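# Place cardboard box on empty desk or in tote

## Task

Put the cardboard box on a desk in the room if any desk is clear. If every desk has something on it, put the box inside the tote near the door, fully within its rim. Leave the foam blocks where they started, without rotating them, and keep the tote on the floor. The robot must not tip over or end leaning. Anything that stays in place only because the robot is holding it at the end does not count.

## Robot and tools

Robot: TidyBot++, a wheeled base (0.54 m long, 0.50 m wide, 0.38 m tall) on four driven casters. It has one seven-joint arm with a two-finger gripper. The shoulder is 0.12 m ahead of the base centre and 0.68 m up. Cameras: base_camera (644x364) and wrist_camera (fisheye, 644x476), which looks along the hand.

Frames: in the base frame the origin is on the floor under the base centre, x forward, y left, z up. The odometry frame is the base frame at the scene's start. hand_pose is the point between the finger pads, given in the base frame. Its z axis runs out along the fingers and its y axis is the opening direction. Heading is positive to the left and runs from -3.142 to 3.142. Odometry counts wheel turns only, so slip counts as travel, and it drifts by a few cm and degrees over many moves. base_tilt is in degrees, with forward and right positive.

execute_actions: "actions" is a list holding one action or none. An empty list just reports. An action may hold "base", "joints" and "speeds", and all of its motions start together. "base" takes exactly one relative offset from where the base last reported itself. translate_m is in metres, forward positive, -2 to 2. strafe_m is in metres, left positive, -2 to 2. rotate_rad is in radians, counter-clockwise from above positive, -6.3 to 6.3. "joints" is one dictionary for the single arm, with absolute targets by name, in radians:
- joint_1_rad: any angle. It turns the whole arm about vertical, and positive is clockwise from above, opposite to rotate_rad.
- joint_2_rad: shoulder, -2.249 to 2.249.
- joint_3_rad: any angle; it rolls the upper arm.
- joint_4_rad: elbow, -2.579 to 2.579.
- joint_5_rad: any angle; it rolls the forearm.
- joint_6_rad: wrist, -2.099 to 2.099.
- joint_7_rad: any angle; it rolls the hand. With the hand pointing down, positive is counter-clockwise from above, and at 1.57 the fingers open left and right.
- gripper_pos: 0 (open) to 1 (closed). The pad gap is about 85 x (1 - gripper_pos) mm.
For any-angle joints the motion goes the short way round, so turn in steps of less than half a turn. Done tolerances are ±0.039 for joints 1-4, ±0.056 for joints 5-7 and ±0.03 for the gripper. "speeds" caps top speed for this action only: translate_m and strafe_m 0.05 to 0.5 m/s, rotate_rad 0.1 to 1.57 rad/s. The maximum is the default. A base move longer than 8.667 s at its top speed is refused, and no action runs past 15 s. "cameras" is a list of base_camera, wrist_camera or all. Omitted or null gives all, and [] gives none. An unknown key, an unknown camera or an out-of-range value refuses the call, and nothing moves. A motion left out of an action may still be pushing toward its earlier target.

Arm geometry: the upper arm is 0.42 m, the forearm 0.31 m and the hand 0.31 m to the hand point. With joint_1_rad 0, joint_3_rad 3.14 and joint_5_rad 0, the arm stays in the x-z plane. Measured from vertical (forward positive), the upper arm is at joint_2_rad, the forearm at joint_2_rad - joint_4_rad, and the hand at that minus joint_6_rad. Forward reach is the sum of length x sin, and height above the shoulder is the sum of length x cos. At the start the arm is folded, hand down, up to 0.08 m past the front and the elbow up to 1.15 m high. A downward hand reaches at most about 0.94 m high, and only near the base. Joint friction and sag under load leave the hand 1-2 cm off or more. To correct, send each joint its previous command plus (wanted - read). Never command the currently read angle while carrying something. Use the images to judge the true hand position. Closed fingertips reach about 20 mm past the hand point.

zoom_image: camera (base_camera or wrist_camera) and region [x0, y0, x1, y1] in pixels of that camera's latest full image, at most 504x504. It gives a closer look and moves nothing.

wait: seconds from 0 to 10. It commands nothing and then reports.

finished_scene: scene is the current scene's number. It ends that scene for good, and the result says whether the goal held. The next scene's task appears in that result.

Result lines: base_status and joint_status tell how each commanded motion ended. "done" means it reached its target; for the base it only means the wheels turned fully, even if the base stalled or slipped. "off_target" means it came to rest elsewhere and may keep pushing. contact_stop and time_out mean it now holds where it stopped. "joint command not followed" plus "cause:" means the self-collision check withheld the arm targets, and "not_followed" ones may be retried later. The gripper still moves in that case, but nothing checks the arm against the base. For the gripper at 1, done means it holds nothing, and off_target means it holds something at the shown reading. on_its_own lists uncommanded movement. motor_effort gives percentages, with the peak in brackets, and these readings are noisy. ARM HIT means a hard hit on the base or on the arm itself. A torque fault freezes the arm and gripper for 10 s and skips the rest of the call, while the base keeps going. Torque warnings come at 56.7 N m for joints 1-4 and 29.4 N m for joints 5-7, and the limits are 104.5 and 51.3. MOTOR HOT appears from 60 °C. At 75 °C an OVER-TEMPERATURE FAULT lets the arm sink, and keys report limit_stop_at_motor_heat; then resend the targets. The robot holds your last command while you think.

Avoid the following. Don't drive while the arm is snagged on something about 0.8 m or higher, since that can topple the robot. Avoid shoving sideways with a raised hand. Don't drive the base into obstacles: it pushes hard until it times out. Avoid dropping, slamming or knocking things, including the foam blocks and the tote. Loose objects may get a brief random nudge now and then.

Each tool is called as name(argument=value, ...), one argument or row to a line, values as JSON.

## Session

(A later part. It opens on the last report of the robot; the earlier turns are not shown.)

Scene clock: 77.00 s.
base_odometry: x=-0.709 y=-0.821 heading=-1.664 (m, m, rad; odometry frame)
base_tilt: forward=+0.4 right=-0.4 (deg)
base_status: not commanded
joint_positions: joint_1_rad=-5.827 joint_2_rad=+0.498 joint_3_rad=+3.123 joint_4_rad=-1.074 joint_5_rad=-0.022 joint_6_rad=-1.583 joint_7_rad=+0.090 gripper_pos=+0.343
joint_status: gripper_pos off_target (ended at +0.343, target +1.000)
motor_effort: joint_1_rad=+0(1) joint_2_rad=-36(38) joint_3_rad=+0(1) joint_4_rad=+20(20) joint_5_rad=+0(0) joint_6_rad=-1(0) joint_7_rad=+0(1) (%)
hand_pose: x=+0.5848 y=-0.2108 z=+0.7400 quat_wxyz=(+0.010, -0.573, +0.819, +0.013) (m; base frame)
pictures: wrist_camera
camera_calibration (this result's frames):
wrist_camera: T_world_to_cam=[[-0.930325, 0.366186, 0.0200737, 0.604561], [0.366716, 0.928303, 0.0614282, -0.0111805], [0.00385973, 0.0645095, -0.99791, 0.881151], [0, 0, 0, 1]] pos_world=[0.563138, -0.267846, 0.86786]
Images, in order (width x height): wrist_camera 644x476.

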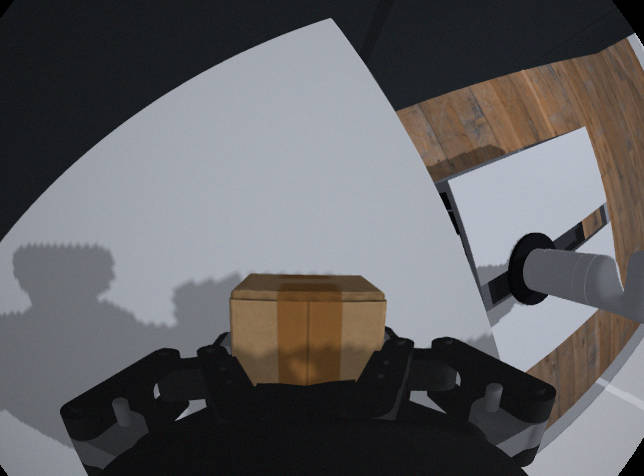

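execute_actions(
  actions=[
    {"joints":{"joint_2_rad":0.3,"joint_4_rad":-0.95,"joint_6_rad":-1.8}},
  ],
  cameras=[],
)

execute_actions(
  actions=[
    {"base":{"strafe_m":0.1},"joints":{"joint_1_rad":0.0}},
  ],
  cameras=[],
)

execute_actions(
  actions=[
    {"base":{"translate_m":-1.75},"joints":{"joint_2_rad":-0.2,"joint_4_rad":-1.6,"joint_6_rad":-1.4,"joint_7_rad":1.57,"joint_1_rad":-0.0}},
  ],
)

Scene clock: 78.63 s.
base_odometry: x=-0.709 y=-0.821 heading=-1.664 (m, m, rad; odometry frame)
base_tilt: forward=+0.4 right=-0.4 (deg)
base_status: not commanded
joint_positions: joint_1_rad=-5.827 joint_2_rad=+0.298 joint_3_rad=+3.123 joint_4_rad=-0.965 joint_5_rad=-0.022 joint_6_rad=-1.772 joint_7_rad=+0.090 gripper_pos=+0.343
joint_status: all done
motor_effort: joint_1_rad=+0(0) joint_2_rad=-29(41) joint_3_rad=+0(1) joint_4_rad=+19(22) joint_5_rad=+0(0) joint_6_rad=+1(1) joint_7_rad=+1(1) (%)
hand_pose: x=+0.5347 y=-0.1871 z=+0.8700 quat_wxyz=(+0.038, -0.575, +0.816, -0.039) (m; base frame)
pictures: none
No camera images: the call's "cameras" was empty. Leave "cameras" out to get every camera's image.

Scene clock: 80.30 s.
base_odometry: x=-0.609 y=-0.831 heading=-1.664 (m, m, rad; odometry frame)
base_tilt: forward=+0.3 right=-0.3 (deg)
base_status: done
joint_positions: joint_1_rad=-6.261 joint_2_rad=+0.298 joint_3_rad=+3.122 joint_4_rad=-0.965 joint_5_rad=-0.022 joint_6_rad=-1.772 joint_7_rad=+0.090 gripper_pos=+0.343
joint_status: all done
motor_effort: joint_1_rad=+0(4) joint_2_rad=-29(31) joint_3_rad=+0(2) joint_4_rad=+20(20) joint_5_rad=+0(1) joint_6_rad=+1(1) joint_7_rad=+0(0) (%)
hand_pose: x=+0.5748 y=+0.0056 z=+0.8699 quat_wxyz=(+0.046, -0.738, +0.673, -0.030) (m; base frame)
pictures: none
No camera images: the call's "cameras" was empty. Leave "cameras" out to get every camera's image.

Scene clock: 85.17 s.
base_odometry: x=-0.445 y=+0.912 heading=-1.664 (m, m, rad; odometry frame)
base_tilt: forward=+0.3 right=-0.4 (deg)
base_status: done
joint_positions: joint_1_rad=-6.261 joint_2_rad=-0.190 joint_3_rad=+3.122 joint_4_rad=-1.584 joint_5_rad=-0.022 joint_6_rad=-1.436 joint_7_rad=+1.544 gripper_pos=+0.343
joint_status: all done
motor_effort: joint_1_rad=+0(1) joint_2_rad=-12(33) joint_3_rad=+0(0) joint_4_rad=+22(22) joint_5_rad=+1(1) joint_6_rad=+3(3) joint_7_rad=+0(1) (%)
hand_pose: x=+0.4443 y=+0.0080 z=+0.8540 quat_wxyz=(+0.011, -0.988, +0.014, -0.155) (m; base frame)
pictures: base_camera, wrist_camera
camera_calibration (this result's frames):
wrist_camera: T_world_to_cam=[[-0.0524054, -0.998294, -0.0257277, 0.051347], [-0.959072, 0.057492, -0.277264, 0.715596], [0.27827, 0.0101446, -0.960449, 0.827842], [0, 0, 0, 1]] pos_world=[0.458636, 0.00172035, 0.99483]
Images, in order (width x height): base_camera 644x364, wrist_camera 644x476.

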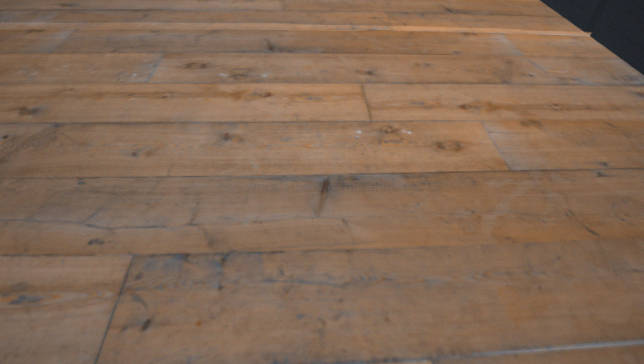

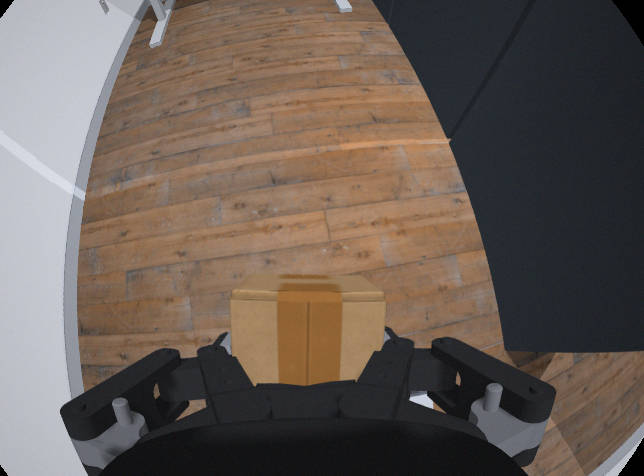

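execute_actions(
  actions=[
    {"base":{"translate_m":-0.22}},
  ],
  cameras=[],
)

execute_actions(
  actions=[
    {"base":{"strafe_m":-0.1},"joints":{"joint_1_rad":1.5,"joint_6_rad":-0.6}},
  ],
)

Scene clock: 87.10 s.
base_odometry: x=-0.424 y=+1.131 heading=-1.664 (m, m, rad; odometry frame)
base_tilt: forward=+0.3 right=-0.3 (deg)
base_status: done
joint_positions: joint_1_rad=-6.261 joint_2_rad=-0.198 joint_3_rad=+3.122 joint_4_rad=-1.585 joint_5_rad=-0.022 joint_6_rad=-1.431 joint_7_rad=+1.544 gripper_pos=+0.343
joint_status: not commanded
motor_effort: joint_1_rad=+0(1) joint_2_rad=-12(15) joint_3_rad=+0(1) joint_4_rad=+22(23) joint_5_rad=+0(0) joint_6_rad=+3(4) joint_7_rad=+0(0) (%)
hand_pose: x=+0.4440 y=+0.0080 z=+0.8567 quat_wxyz=(+0.011, -0.987, +0.014, -0.161) (m; base frame)
pictures: none
No camera images: the call's "cameras" was empty. Leave "cameras" out to get every camera's image.

Scene clock: 89.83 s.
base_odometry: x=-0.524 y=+1.140 heading=-1.664 (m, m, rad; odometry frame)
base_tilt: forward=+0.3 right=-0.4 (deg)
base_status: done
joint_positions: joint_1_rad=-4.805 joint_2_rad=-0.198 joint_3_rad=+3.123 joint_4_rad=-1.585 joint_5_rad=-0.022 joint_6_rad=-0.639 joint_7_rad=+1.544 gripper_pos=+0.343
joint_status: all done
motor_effort: joint_1_rad=+0(1) joint_2_rad=-15(15) joint_3_rad=+0(2) joint_4_rad=+25(25) joint_5_rad=+0(2) joint_6_rad=+8(9) joint_7_rad=+1(0) (%)
hand_pose: x=+0.1816 y=-0.5018 z=+1.0152 quat_wxyz=(-0.341, -0.622, +0.577, -0.405) (m; base frame)
pictures: base_camera, wrist_camera
camera_calibration (this result's frames):
wrist_camera: T_world_to_cam=[[-0.994632, -0.0828207, -0.0620359, 0.200143], [0.0159364, 0.469755, -0.882653, 1.18197], [0.102244, -0.878903, -0.465913, 0.144673], [0, 0, 0, 1]] pos_world=[0.165441, -0.411505, 1.12309]
Images, in order (width x height): base_camera 644x364, wrist_camera 644x476.

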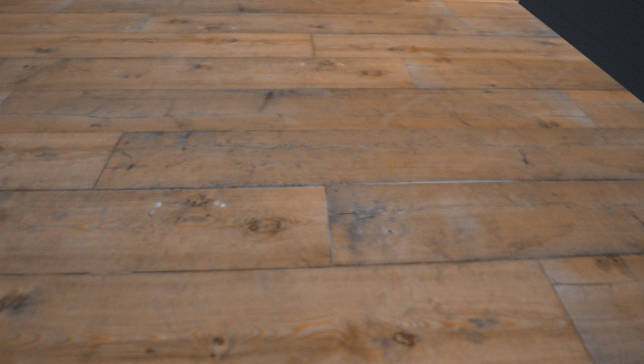

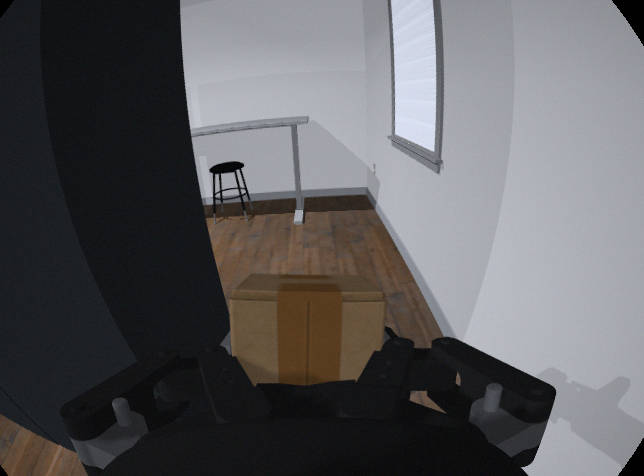

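execute_actions(
  actions=[
    {"base":{"translate_m":-0.15},"joints":{"joint_1_rad":1.75}},
  ],
  cameras=[],
)

execute_actions(
  actions=[
    {"base":{"strafe_m":-1.0},"speeds":{"strafe_m":0.3}},
  ],
)

Scene clock: 91.43 s.
base_odometry: x=-0.510 y=+1.290 heading=-1.664 (m, m, rad; odometry frame)
base_tilt: forward=+0.3 right=-0.4 (deg)
base_status: done
joint_positions: joint_1_rad=-4.547 joint_2_rad=-0.198 joint_3_rad=+3.131 joint_4_rad=-1.585 joint_5_rad=-0.022 joint_6_rad=-0.638 joint_7_rad=+1.544 gripper_pos=+0.343
joint_status: all done
motor_effort: joint_1_rad=+0(2) joint_2_rad=-15(17) joint_3_rad=+0(3) joint_4_rad=+26(26) joint_5_rad=+0(1) joint_6_rad=+8(9) joint_7_rad=+0(0) (%)
hand_pose: x=+0.0470 y=-0.5007 z=+1.0153 quat_wxyz=(-0.392, -0.540, +0.654, -0.357) (m; base frame)
pictures: none
No camera images: the call's "cameras" was empty. Leave "cameras" out to get every camera's image.

Scene clock: 95.73 s.
base_odometry: x=-1.506 y=+1.384 heading=-1.664 (m, m, rad; odometry frame)
base_tilt: forward=+0.3 right=-0.4 (deg)
base_status: done
joint_positions: joint_1_rad=-4.547 joint_2_rad=-0.196 joint_3_rad=+3.131 joint_4_rad=-1.586 joint_5_rad=-0.022 joint_6_rad=-0.636 joint_7_rad=+1.544 gripper_pos=+0.343
joint_status: not commanded
motor_effort: joint_1_rad=+0(1) joint_2_rad=-16(19) joint_3_rad=+0(0) joint_4_rad=+26(26) joint_5_rad=+0(0) joint_6_rad=+9(9) joint_7_rad=+1(0) (%)
hand_pose: x=+0.0469 y=-0.5015 z=+1.0144 quat_wxyz=(-0.391, -0.540, +0.654, -0.357) (m; base frame)
pictures: base_camera, wrist_camera
camera_calibration (this result's frames):
wrist_camera: T_world_to_cam=[[-0.981354, 0.181397, -0.0635616, 0.199601], [0.140151, 0.448995, -0.882474, 1.16689], [-0.13154, -0.874928, -0.466046, 0.17146], [0, 0, 0, 1]] pos_world=[0.054892, -0.410121, 1.12235]
Images, in order (width x height): base_camera 644x364, wrist_camera 644x476.

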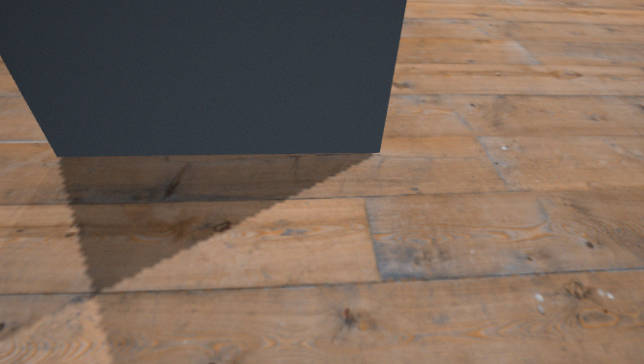

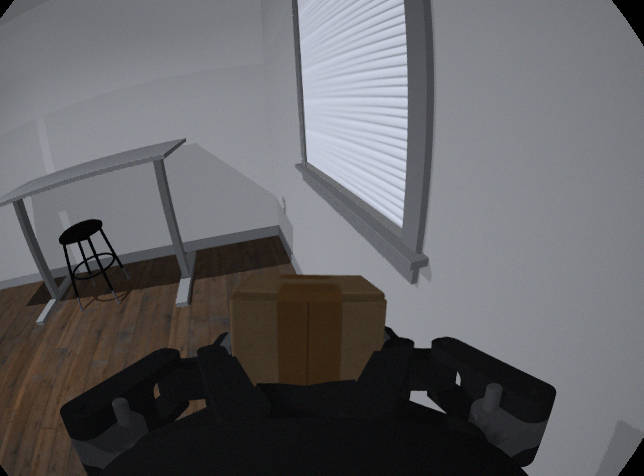

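execute_actions(
  actions=[
    {"base":{"strafe_m":-0.9},"joints":{"joint_1_rad":1.57,"joint_2_rad":0.0,"joint_4_rad":-1.0,"joint_6_rad":-0.6}},
  ],
  cameras=[],
)

execute_actions(
  actions=[
    {"base":{"translate_m":1.0}},
  ],
)

Scene clock: 101.40 s.
base_odometry: x=-2.400 y=+1.466 heading=-1.663 (m, m, rad; odometry frame)
base_tilt: forward=+0.3 right=-0.3 (deg)
base_status: strafe_m time_out (by the wheels' count: -0.898 of -0.900)
joint_positions: joint_1_rad=-4.692 joint_2_rad=+0.002 joint_3_rad=+3.128 joint_4_rad=-1.026 joint_5_rad=-0.022 joint_6_rad=-0.634 joint_7_rad=+1.544 gripper_pos=+0.343
joint_status: all done
motor_effort: joint_1_rad=-1(4) joint_2_rad=-20(25) joint_3_rad=-1(5) joint_4_rad=+23(27) joint_5_rad=+0(1) joint_6_rad=+9(10) joint_7_rad=+0(1) (%)
hand_pose: x=+0.1207 y=-0.5801 z=+1.2362 quat_wxyz=(-0.464, -0.512, +0.533, -0.489) (m; base frame)
pictures: none
No camera images: the call's "cameras" was empty. Leave "cameras" out to get every camera's image.

not run: a stop came earlier in this reply.

execute_actions(
  actions=[
    {"base":{"translate_m":0.15}},
  ],
)

Scene clock: 102.90 s.
base_odometry: x=-2.414 y=+1.317 heading=-1.663 (m, m, rad; odometry frame)
base_tilt: forward=+0.4 right=-0.3 (deg)
base_status: done
joint_positions: joint_1_rad=-4.699 joint_2_rad=+0.002 joint_3_rad=+3.123 joint_4_rad=-1.026 joint_5_rad=-0.022 joint_6_rad=-0.634 joint_7_rad=+1.544 gripper_pos=+0.343
joint_status: not commanded
motor_effort: joint_1_rad=+1(2) joint_2_rad=-21(22) joint_3_rad=+0(3) joint_4_rad=+24(24) joint_5_rad=+0(1) joint_6_rad=+10(10) joint_7_rad=+1(0) (%)
hand_pose: x=+0.1273 y=-0.5800 z=+1.2363 quat_wxyz=(-0.461, -0.515, +0.530, -0.492) (m; base frame)
pictures: base_camera, wrist_camera
camera_calibration (this result's frames):
wrist_camera: T_world_to_cam=[[-0.997453, -0.0022477, -0.0712917, 0.211938], [0.0704838, 0.122176, -0.990002, 1.33891], [0.0109354, -0.992506, -0.121707, -0.295215], [0, 0, 0, 1]] pos_world=[0.120255, -0.45611, 1.30471]
Images, in order (width x height): base_camera 644x364, wrist_camera 644x476.

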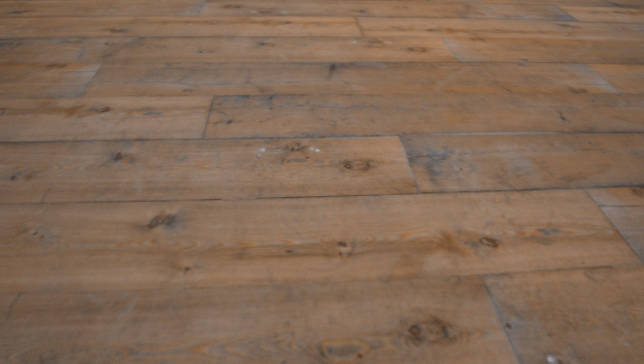

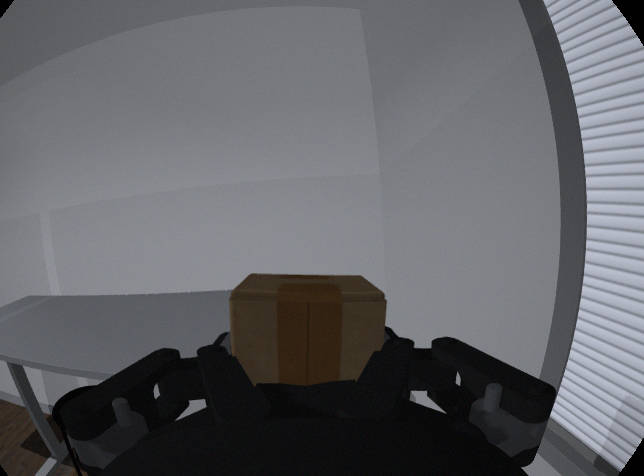

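execute_actions(
  actions=[
    {"base":{"translate_m":0.7},"joints":{"joint_6_rad":-1.0,"joint_1_rad":1.57}},
  ],
  cameras=["wrist_camera"],
)

Scene clock: 105.77 s.
base_odometry: x=-2.479 y=+0.619 heading=-1.663 (m, m, rad; odometry frame)
base_tilt: forward=+0.4 right=-0.3 (deg)
base_status: done
joint_positions: joint_1_rad=-4.700 joint_2_rad=+0.003 joint_3_rad=+3.123 joint_4_rad=-1.018 joint_5_rad=-0.022 joint_6_rad=-0.994 joint_7_rad=+1.544 gripper_pos=+0.343
joint_status: all done
motor_effort: joint_1_rad=+0(2) joint_2_rad=-21(23) joint_3_rad=+0(2) joint_4_rad=+23(25) joint_5_rad=+0(1) joint_6_rad=+8(11) joint_7_rad=+0(0) (%)
hand_pose: x=+0.1292 y=-0.5500 z=+1.1329 quat_wxyz=(-0.363, -0.591, +0.604, -0.391) (m; base frame)
pictures: wrist_camera
camera_calibration (this result's frames):
wrist_camera: T_world_to_cam=[[-0.997905, 0.0141435, -0.0631261, 0.206367], [0.0625999, 0.457229, -0.887143, 1.30152], [0.0163158, -0.889236, -0.457157, 0.158041], [0, 0, 0, 1]] pos_world=[0.121882, -0.457475, 1.23991]
Images, in order (width x height): wrist_camera 644x476.

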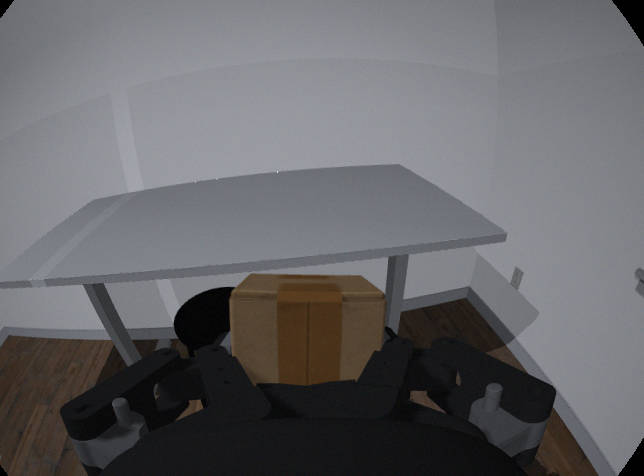

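execute_actions(
  actions=[
    {"joints":{"joint_2_rad":0.2,"joint_6_rad":-0.42}},
  ],
  cameras=[],
)

execute_actions(
  actions=[
    {"base":{"strafe_m":-0.3},"speeds":{"strafe_m":0.15}},
  ],
)

Scene clock: 107.23 s.
base_odometry: x=-2.479 y=+0.619 heading=-1.663 (m, m, rad; odometry frame)
base_tilt: forward=+0.4 right=-0.4 (deg)
base_status: not commanded
joint_positions: joint_1_rad=-4.700 joint_2_rad=+0.212 joint_3_rad=+3.123 joint_4_rad=-1.018 joint_5_rad=-0.022 joint_6_rad=-0.455 joint_7_rad=+1.544 gripper_pos=+0.343
joint_status: all done
motor_effort: joint_1_rad=+0(0) joint_2_rad=-31(36) joint_3_rad=+0(1) joint_4_rad=+25(27) joint_5_rad=+1(1) joint_6_rad=+9(8) joint_7_rad=+0(0) (%)
hand_pose: x=+0.1251 y=-0.6936 z=+1.1631 quat_wxyz=(-0.455, -0.518, +0.537, -0.486) (m; base frame)
pictures: none
No camera images: the call's "cameras" was empty. Leave "cameras" out to get every camera's image.

Scene clock: 109.90 s.
base_odometry: x=-2.778 y=+0.647 heading=-1.663 (m, m, rad; odometry frame)
base_tilt: forward=+0.4 right=-0.3 (deg)
base_status: done
joint_positions: joint_1_rad=-4.700 joint_2_rad=+0.211 joint_3_rad=+3.123 joint_4_rad=-1.018 joint_5_rad=-0.022 joint_6_rad=-0.455 joint_7_rad=+1.544 gripper_pos=+0.343
joint_status: not commanded
motor_effort: joint_1_rad=+1(1) joint_2_rad=-31(36) joint_3_rad=+0(1) joint_4_rad=+25(27) joint_5_rad=+0(0) joint_6_rad=+10(10) joint_7_rad=+0(0) (%)
hand_pose: x=+0.1251 y=-0.6933 z=+1.1638 quat_wxyz=(-0.455, -0.518, +0.537, -0.487) (m; base frame)
pictures: base_camera, wrist_camera
camera_calibration (this result's frames):
wrist_camera: T_world_to_cam=[[-0.997053, 0.00258891, -0.0766681, 0.21393], [0.076253, 0.142588, -0.986841, 1.29091], [0.00837709, -0.989779, -0.142365, -0.390235], [0, 0, 0, 1]] pos_world=[0.118133, -0.570868, 1.23477]
Images, in order (width x height): base_camera 644x364, wrist_camera 644x476.

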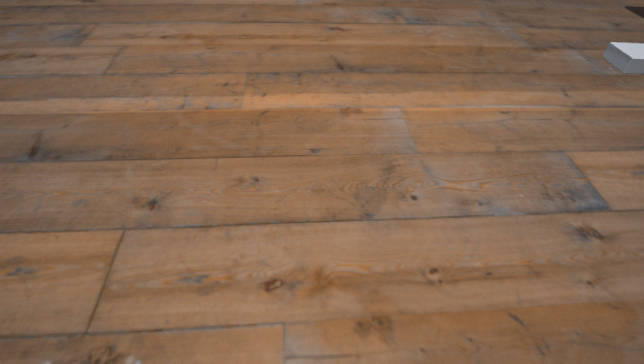

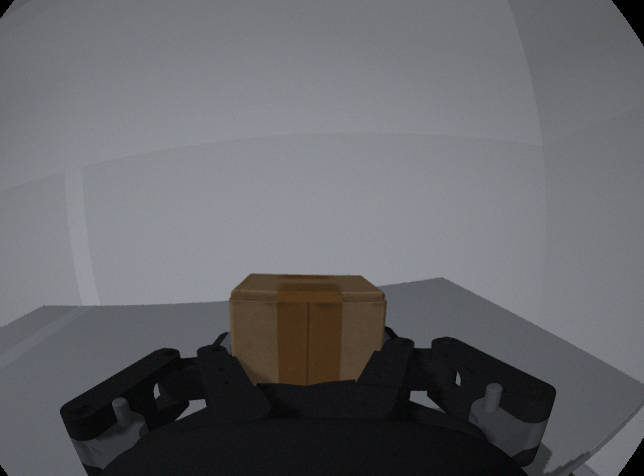

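execute_actions(
  actions=[
    {"base":{"strafe_m":-0.1},"joints":{"joint_2_rad":0.27,"joint_6_rad":-0.45},"speeds":{"strafe_m":0.1}},
  ],
)

Scene clock: 111.53 s.
base_odometry: x=-2.877 y=+0.656 heading=-1.662 (m, m, rad; odometry frame)
base_tilt: forward=+0.3 right=-0.3 (deg)
base_status: done
joint_positions: joint_1_rad=-4.700 joint_2_rad=+0.277 joint_3_rad=+3.123 joint_4_rad=-1.016 joint_5_rad=-0.022 joint_6_rad=-0.455 joint_7_rad=+1.544 gripper_pos=+0.343
joint_status: all done
motor_effort: joint_1_rad=+0(2) joint_2_rad=-34(37) joint_3_rad=+0(1) joint_4_rad=+26(27) joint_5_rad=+1(0) joint_6_rad=+9(8) joint_7_rad=+0(0) (%)
hand_pose: x=+0.1247 y=-0.7237 z=+1.1176 quat_wxyz=(-0.438, -0.532, +0.553, -0.469) (m; base frame)
pictures: base_camera, wrist_camera
camera_calibration (this result's frames):
wrist_camera: T_world_to_cam=[[-0.996988, 0.00759756, -0.0771886, 0.214273], [0.0770922, 0.206392, -0.975428, 1.28299], [0.00852025, -0.97844, -0.206356, -0.34718], [0, 0, 0, 1]] pos_world=[0.117677, -0.606122, 1.19636]
Images, in order (width x height): base_camera 644x364, wrist_camera 644x476.

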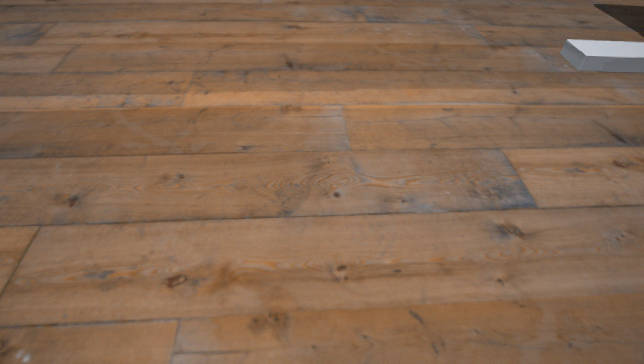

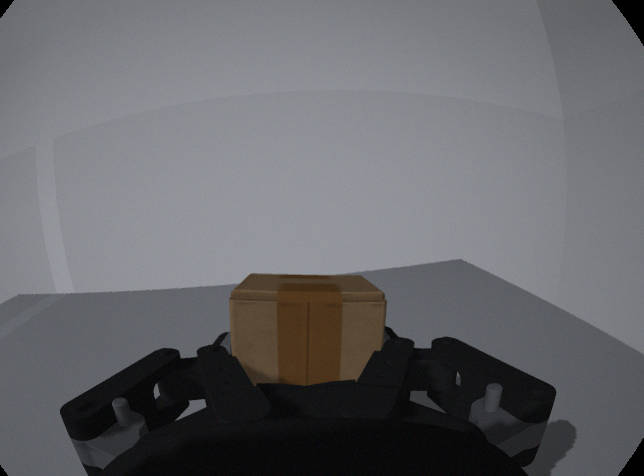

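execute_actions(
  actions=[
    {"joints":{"joint_2_rad":0.33}},
  ],
  cameras=["wrist_camera"],
)

Scene clock: 112.53 s.
base_odometry: x=-2.877 y=+0.656 heading=-1.662 (m, m, rad; odometry frame)
base_tilt: forward=+0.3 right=-0.3 (deg)
base_status: not commanded
joint_positions: joint_1_rad=-4.700 joint_2_rad=+0.329 joint_3_rad=+3.123 joint_4_rad=-1.016 joint_5_rad=-0.022 joint_6_rad=-0.455 joint_7_rad=+1.544 gripper_pos=+0.343
joint_status: all done
motor_effort: joint_1_rad=+0(0) joint_2_rad=-36(38) joint_3_rad=+0(1) joint_4_rad=+25(27) joint_5_rad=+0(0) joint_6_rad=+9(9) joint_7_rad=+0(1) (%)
hand_pose: x=+0.1245 y=-0.7453 z=+1.0795 quat_wxyz=(-0.423, -0.543, +0.565, -0.455) (m; base frame)
pictures: wrist_camera
camera_calibration (this result's frames):
wrist_camera: T_world_to_cam=[[-0.996936, 0.0116075, -0.0773506, 0.214377], [0.0777343, 0.256697, -0.963361, 1.27469], [0.00867352, -0.966422, -0.256813, -0.312797], [0, 0, 0, 1]] pos_world=[0.117347, -0.631991, 1.16424]
Images, in order (width x height): wrist_camera 644x476.

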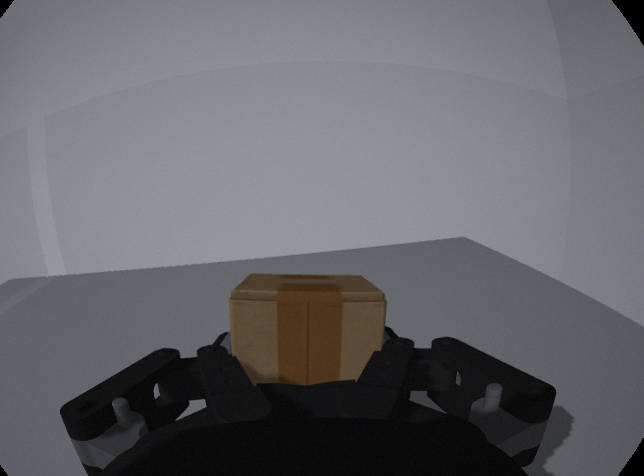

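execute_actions(
  actions=[
    {"joints":{"joint_2_rad":0.39}},
  ],
  cameras=["wrist_camera"],
)

Scene clock: 113.57 s.
base_odometry: x=-2.877 y=+0.656 heading=-1.662 (m, m, rad; odometry frame)
base_tilt: forward=+0.4 right=-0.3 (deg)
base_status: not commanded
joint_positions: joint_1_rad=-4.700 joint_2_rad=+0.391 joint_3_rad=+3.123 joint_4_rad=-1.016 joint_5_rad=-0.022 joint_6_rad=-0.455 joint_7_rad=+1.544 gripper_pos=+0.343
joint_status: all done
motor_effort: joint_1_rad=+0(0) joint_2_rad=-39(40) joint_3_rad=-1(1) joint_4_rad=+26(27) joint_5_rad=+0(1) joint_6_rad=+9(9) joint_7_rad=+0(0) (%)
hand_pose: x=+0.1242 y=-0.7683 z=+1.0330 quat_wxyz=(-0.406, -0.555, +0.579, -0.438) (m; base frame)
pictures: wrist_camera
camera_calibration (this result's frames):
wrist_camera: T_world_to_cam=[[-0.996876, 0.0163548, -0.0772736, 0.214318], [0.0784825, 0.315313, -0.945737, 1.26258], [0.00889808, -0.948847, -0.315612, -0.272734], [0, 0, 0, 1]] pos_world=[0.116984, -0.660397, 1.12455]
Images, in order (width x height): wrist_camera 644x476.

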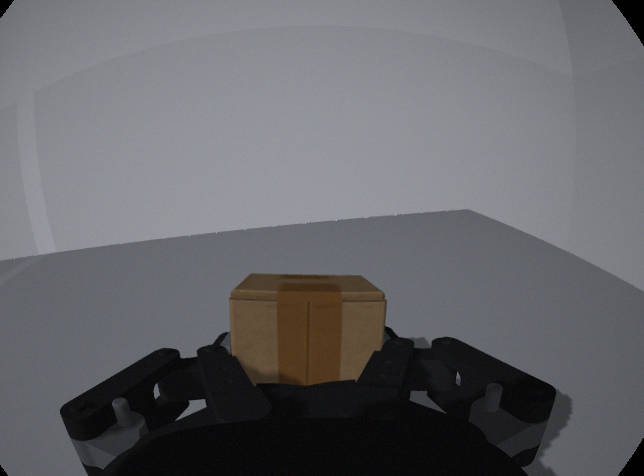

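execute_actions(
  actions=[
    {"joints":{"joint_2_rad":0.5,"joint_6_rad":-0.3}},
  ],
  cameras=["wrist_camera"],
)

Scene clock: 114.57 s.
base_odometry: x=-2.877 y=+0.656 heading=-1.662 (m, m, rad; odometry frame)
base_tilt: forward=+0.4 right=-0.4 (deg)
base_status: not commanded
joint_positions: joint_1_rad=-4.700 joint_2_rad=+0.476 joint_3_rad=+3.123 joint_4_rad=-1.009 joint_5_rad=-0.022 joint_6_rad=-0.319 joint_7_rad=+1.544 gripper_pos=+0.343
joint_status: all done
motor_effort: joint_1_rad=+0(0) joint_2_rad=-38(42) joint_3_rad=-1(1) joint_4_rad=+23(26) joint_5_rad=+1(0) joint_6_rad=+7(9) joint_7_rad=+0(0) (%)
hand_pose: x=+0.1226 y=-0.8086 z=+1.0109 quat_wxyz=(-0.423, -0.542, +0.567, -0.454) (m; base frame)
pictures: wrist_camera
camera_calibration (this result's frames):
wrist_camera: T_world_to_cam=[[-0.996667, 0.0158572, -0.0800232, 0.214081], [0.0813893, 0.260162, -0.962129, 1.22611], [0.00556231, -0.965435, -0.260585, -0.386564], [0, 0, 0, 1]] pos_world=[0.115726, -0.695584, 1.09607]
Images, in order (width x height): wrist_camera 644x476.

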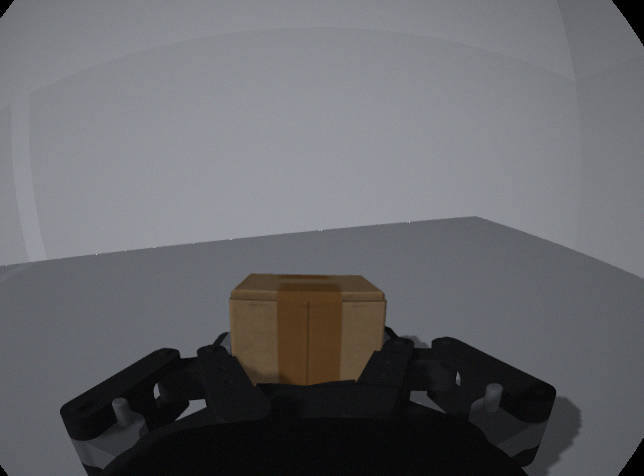

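Contact seems made (j2 stopped short, efforts dropped).

execute_actions(
  actions=[
    {"joints":{"gripper_pos":0,"joint_2_rad":0.48}},
  ],
  cameras=["wrist_camera"],
)

execute_actions(
  actions=[
    {"base":{"strafe_m":0.35},"speeds":{"strafe_m":0.15}},
  ],
  cameras=["wrist_camera"],
)

Scene clock: 115.73 s.
base_odometry: x=-2.877 y=+0.656 heading=-1.662 (m, m, rad; odometry frame)
base_tilt: forward=+0.4 right=-0.3 (deg)
base_status: not commanded
joint_positions: joint_1_rad=-4.700 joint_2_rad=+0.476 joint_3_rad=+3.123 joint_4_rad=-1.009 joint_5_rad=-0.022 joint_6_rad=-0.319 joint_7_rad=+1.544 gripper_pos=+0.000
joint_status: all done
motor_effort: joint_1_rad=+0(1) joint_2_rad=-40(41) joint_3_rad=-1(1) joint_4_rad=+25(25) joint_5_rad=+0(0) joint_6_rad=+8(8) joint_7_rad=+0(0) (%)
hand_pose: x=+0.1226 y=-0.8085 z=+1.0111 quat_wxyz=(-0.423, -0.542, +0.567, -0.454) (m; base frame)
pictures: wrist_camera
camera_calibration (this result's frames):
wrist_camera: T_world_to_cam=[[-0.996667, 0.015843, -0.0800239, 0.214082], [0.0813873, 0.259988, -0.962176, 1.22614], [0.0055615, -0.965482, -0.260411, -0.386683], [0, 0, 0, 1]] pos_world=[0.115727, -0.695509, 1.0962]
Images, in order (width x height): wrist_camera 644x476.

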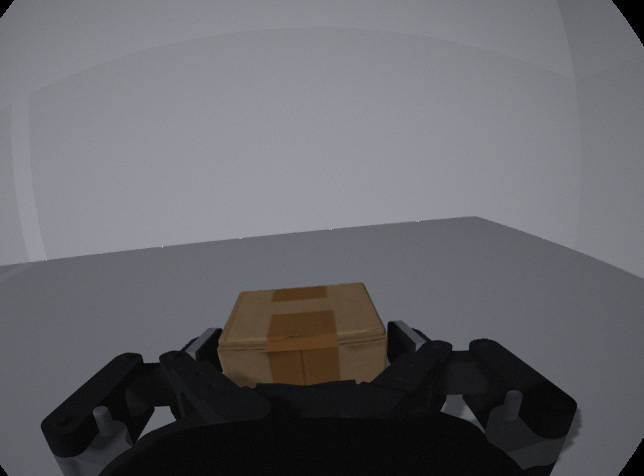

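Scene clock: 118.73 s.
base_odometry: x=-2.528 y=+0.624 heading=-1.662 (m, m, rad; odometry frame)
base_tilt: forward=+0.3 right=-0.4 (deg)
base_status: done
joint_positions: joint_1_rad=-4.700 joint_2_rad=+0.478 joint_3_rad=+3.123 joint_4_rad=-1.009 joint_5_rad=-0.022 joint_6_rad=-0.319 joint_7_rad=+1.544 gripper_pos=+0.000
joint_status: not commanded
motor_effort: joint_1_rad=+0(2) joint_2_rad=-40(45) joint_3_rad=-1(2) joint_4_rad=+25(26) joint_5_rad=+0(0) joint_6_rad=+8(9) joint_7_rad=+0(0) (%)
hand_pose: x=+0.1226 y=-0.8091 z=+1.0095 quat_wxyz=(-0.422, -0.542, +0.568, -0.453) (m; base frame)
pictures: wrist_camera
camera_calibration (this result's frames):
wrist_camera: T_world_to_cam=[[-0.996665, 0.015994, -0.0800174, 0.214077], [0.08141, 0.261808, -0.96168, 1.2258], [0.00556806, -0.964988, -0.262237, -0.385439], [0, 0, 0, 1]] pos_world=[0.115717, -0.696292, 1.09488]
Images, in order (width x height): wrist_camera 644x476.

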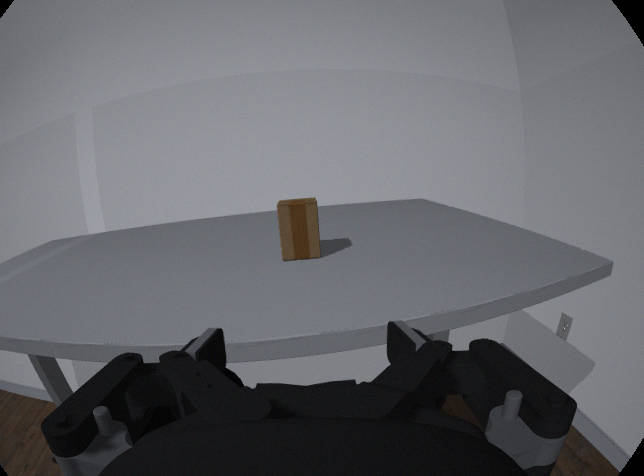

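finished_scene(
  scene=1,
)

The scene is finished: the task was done.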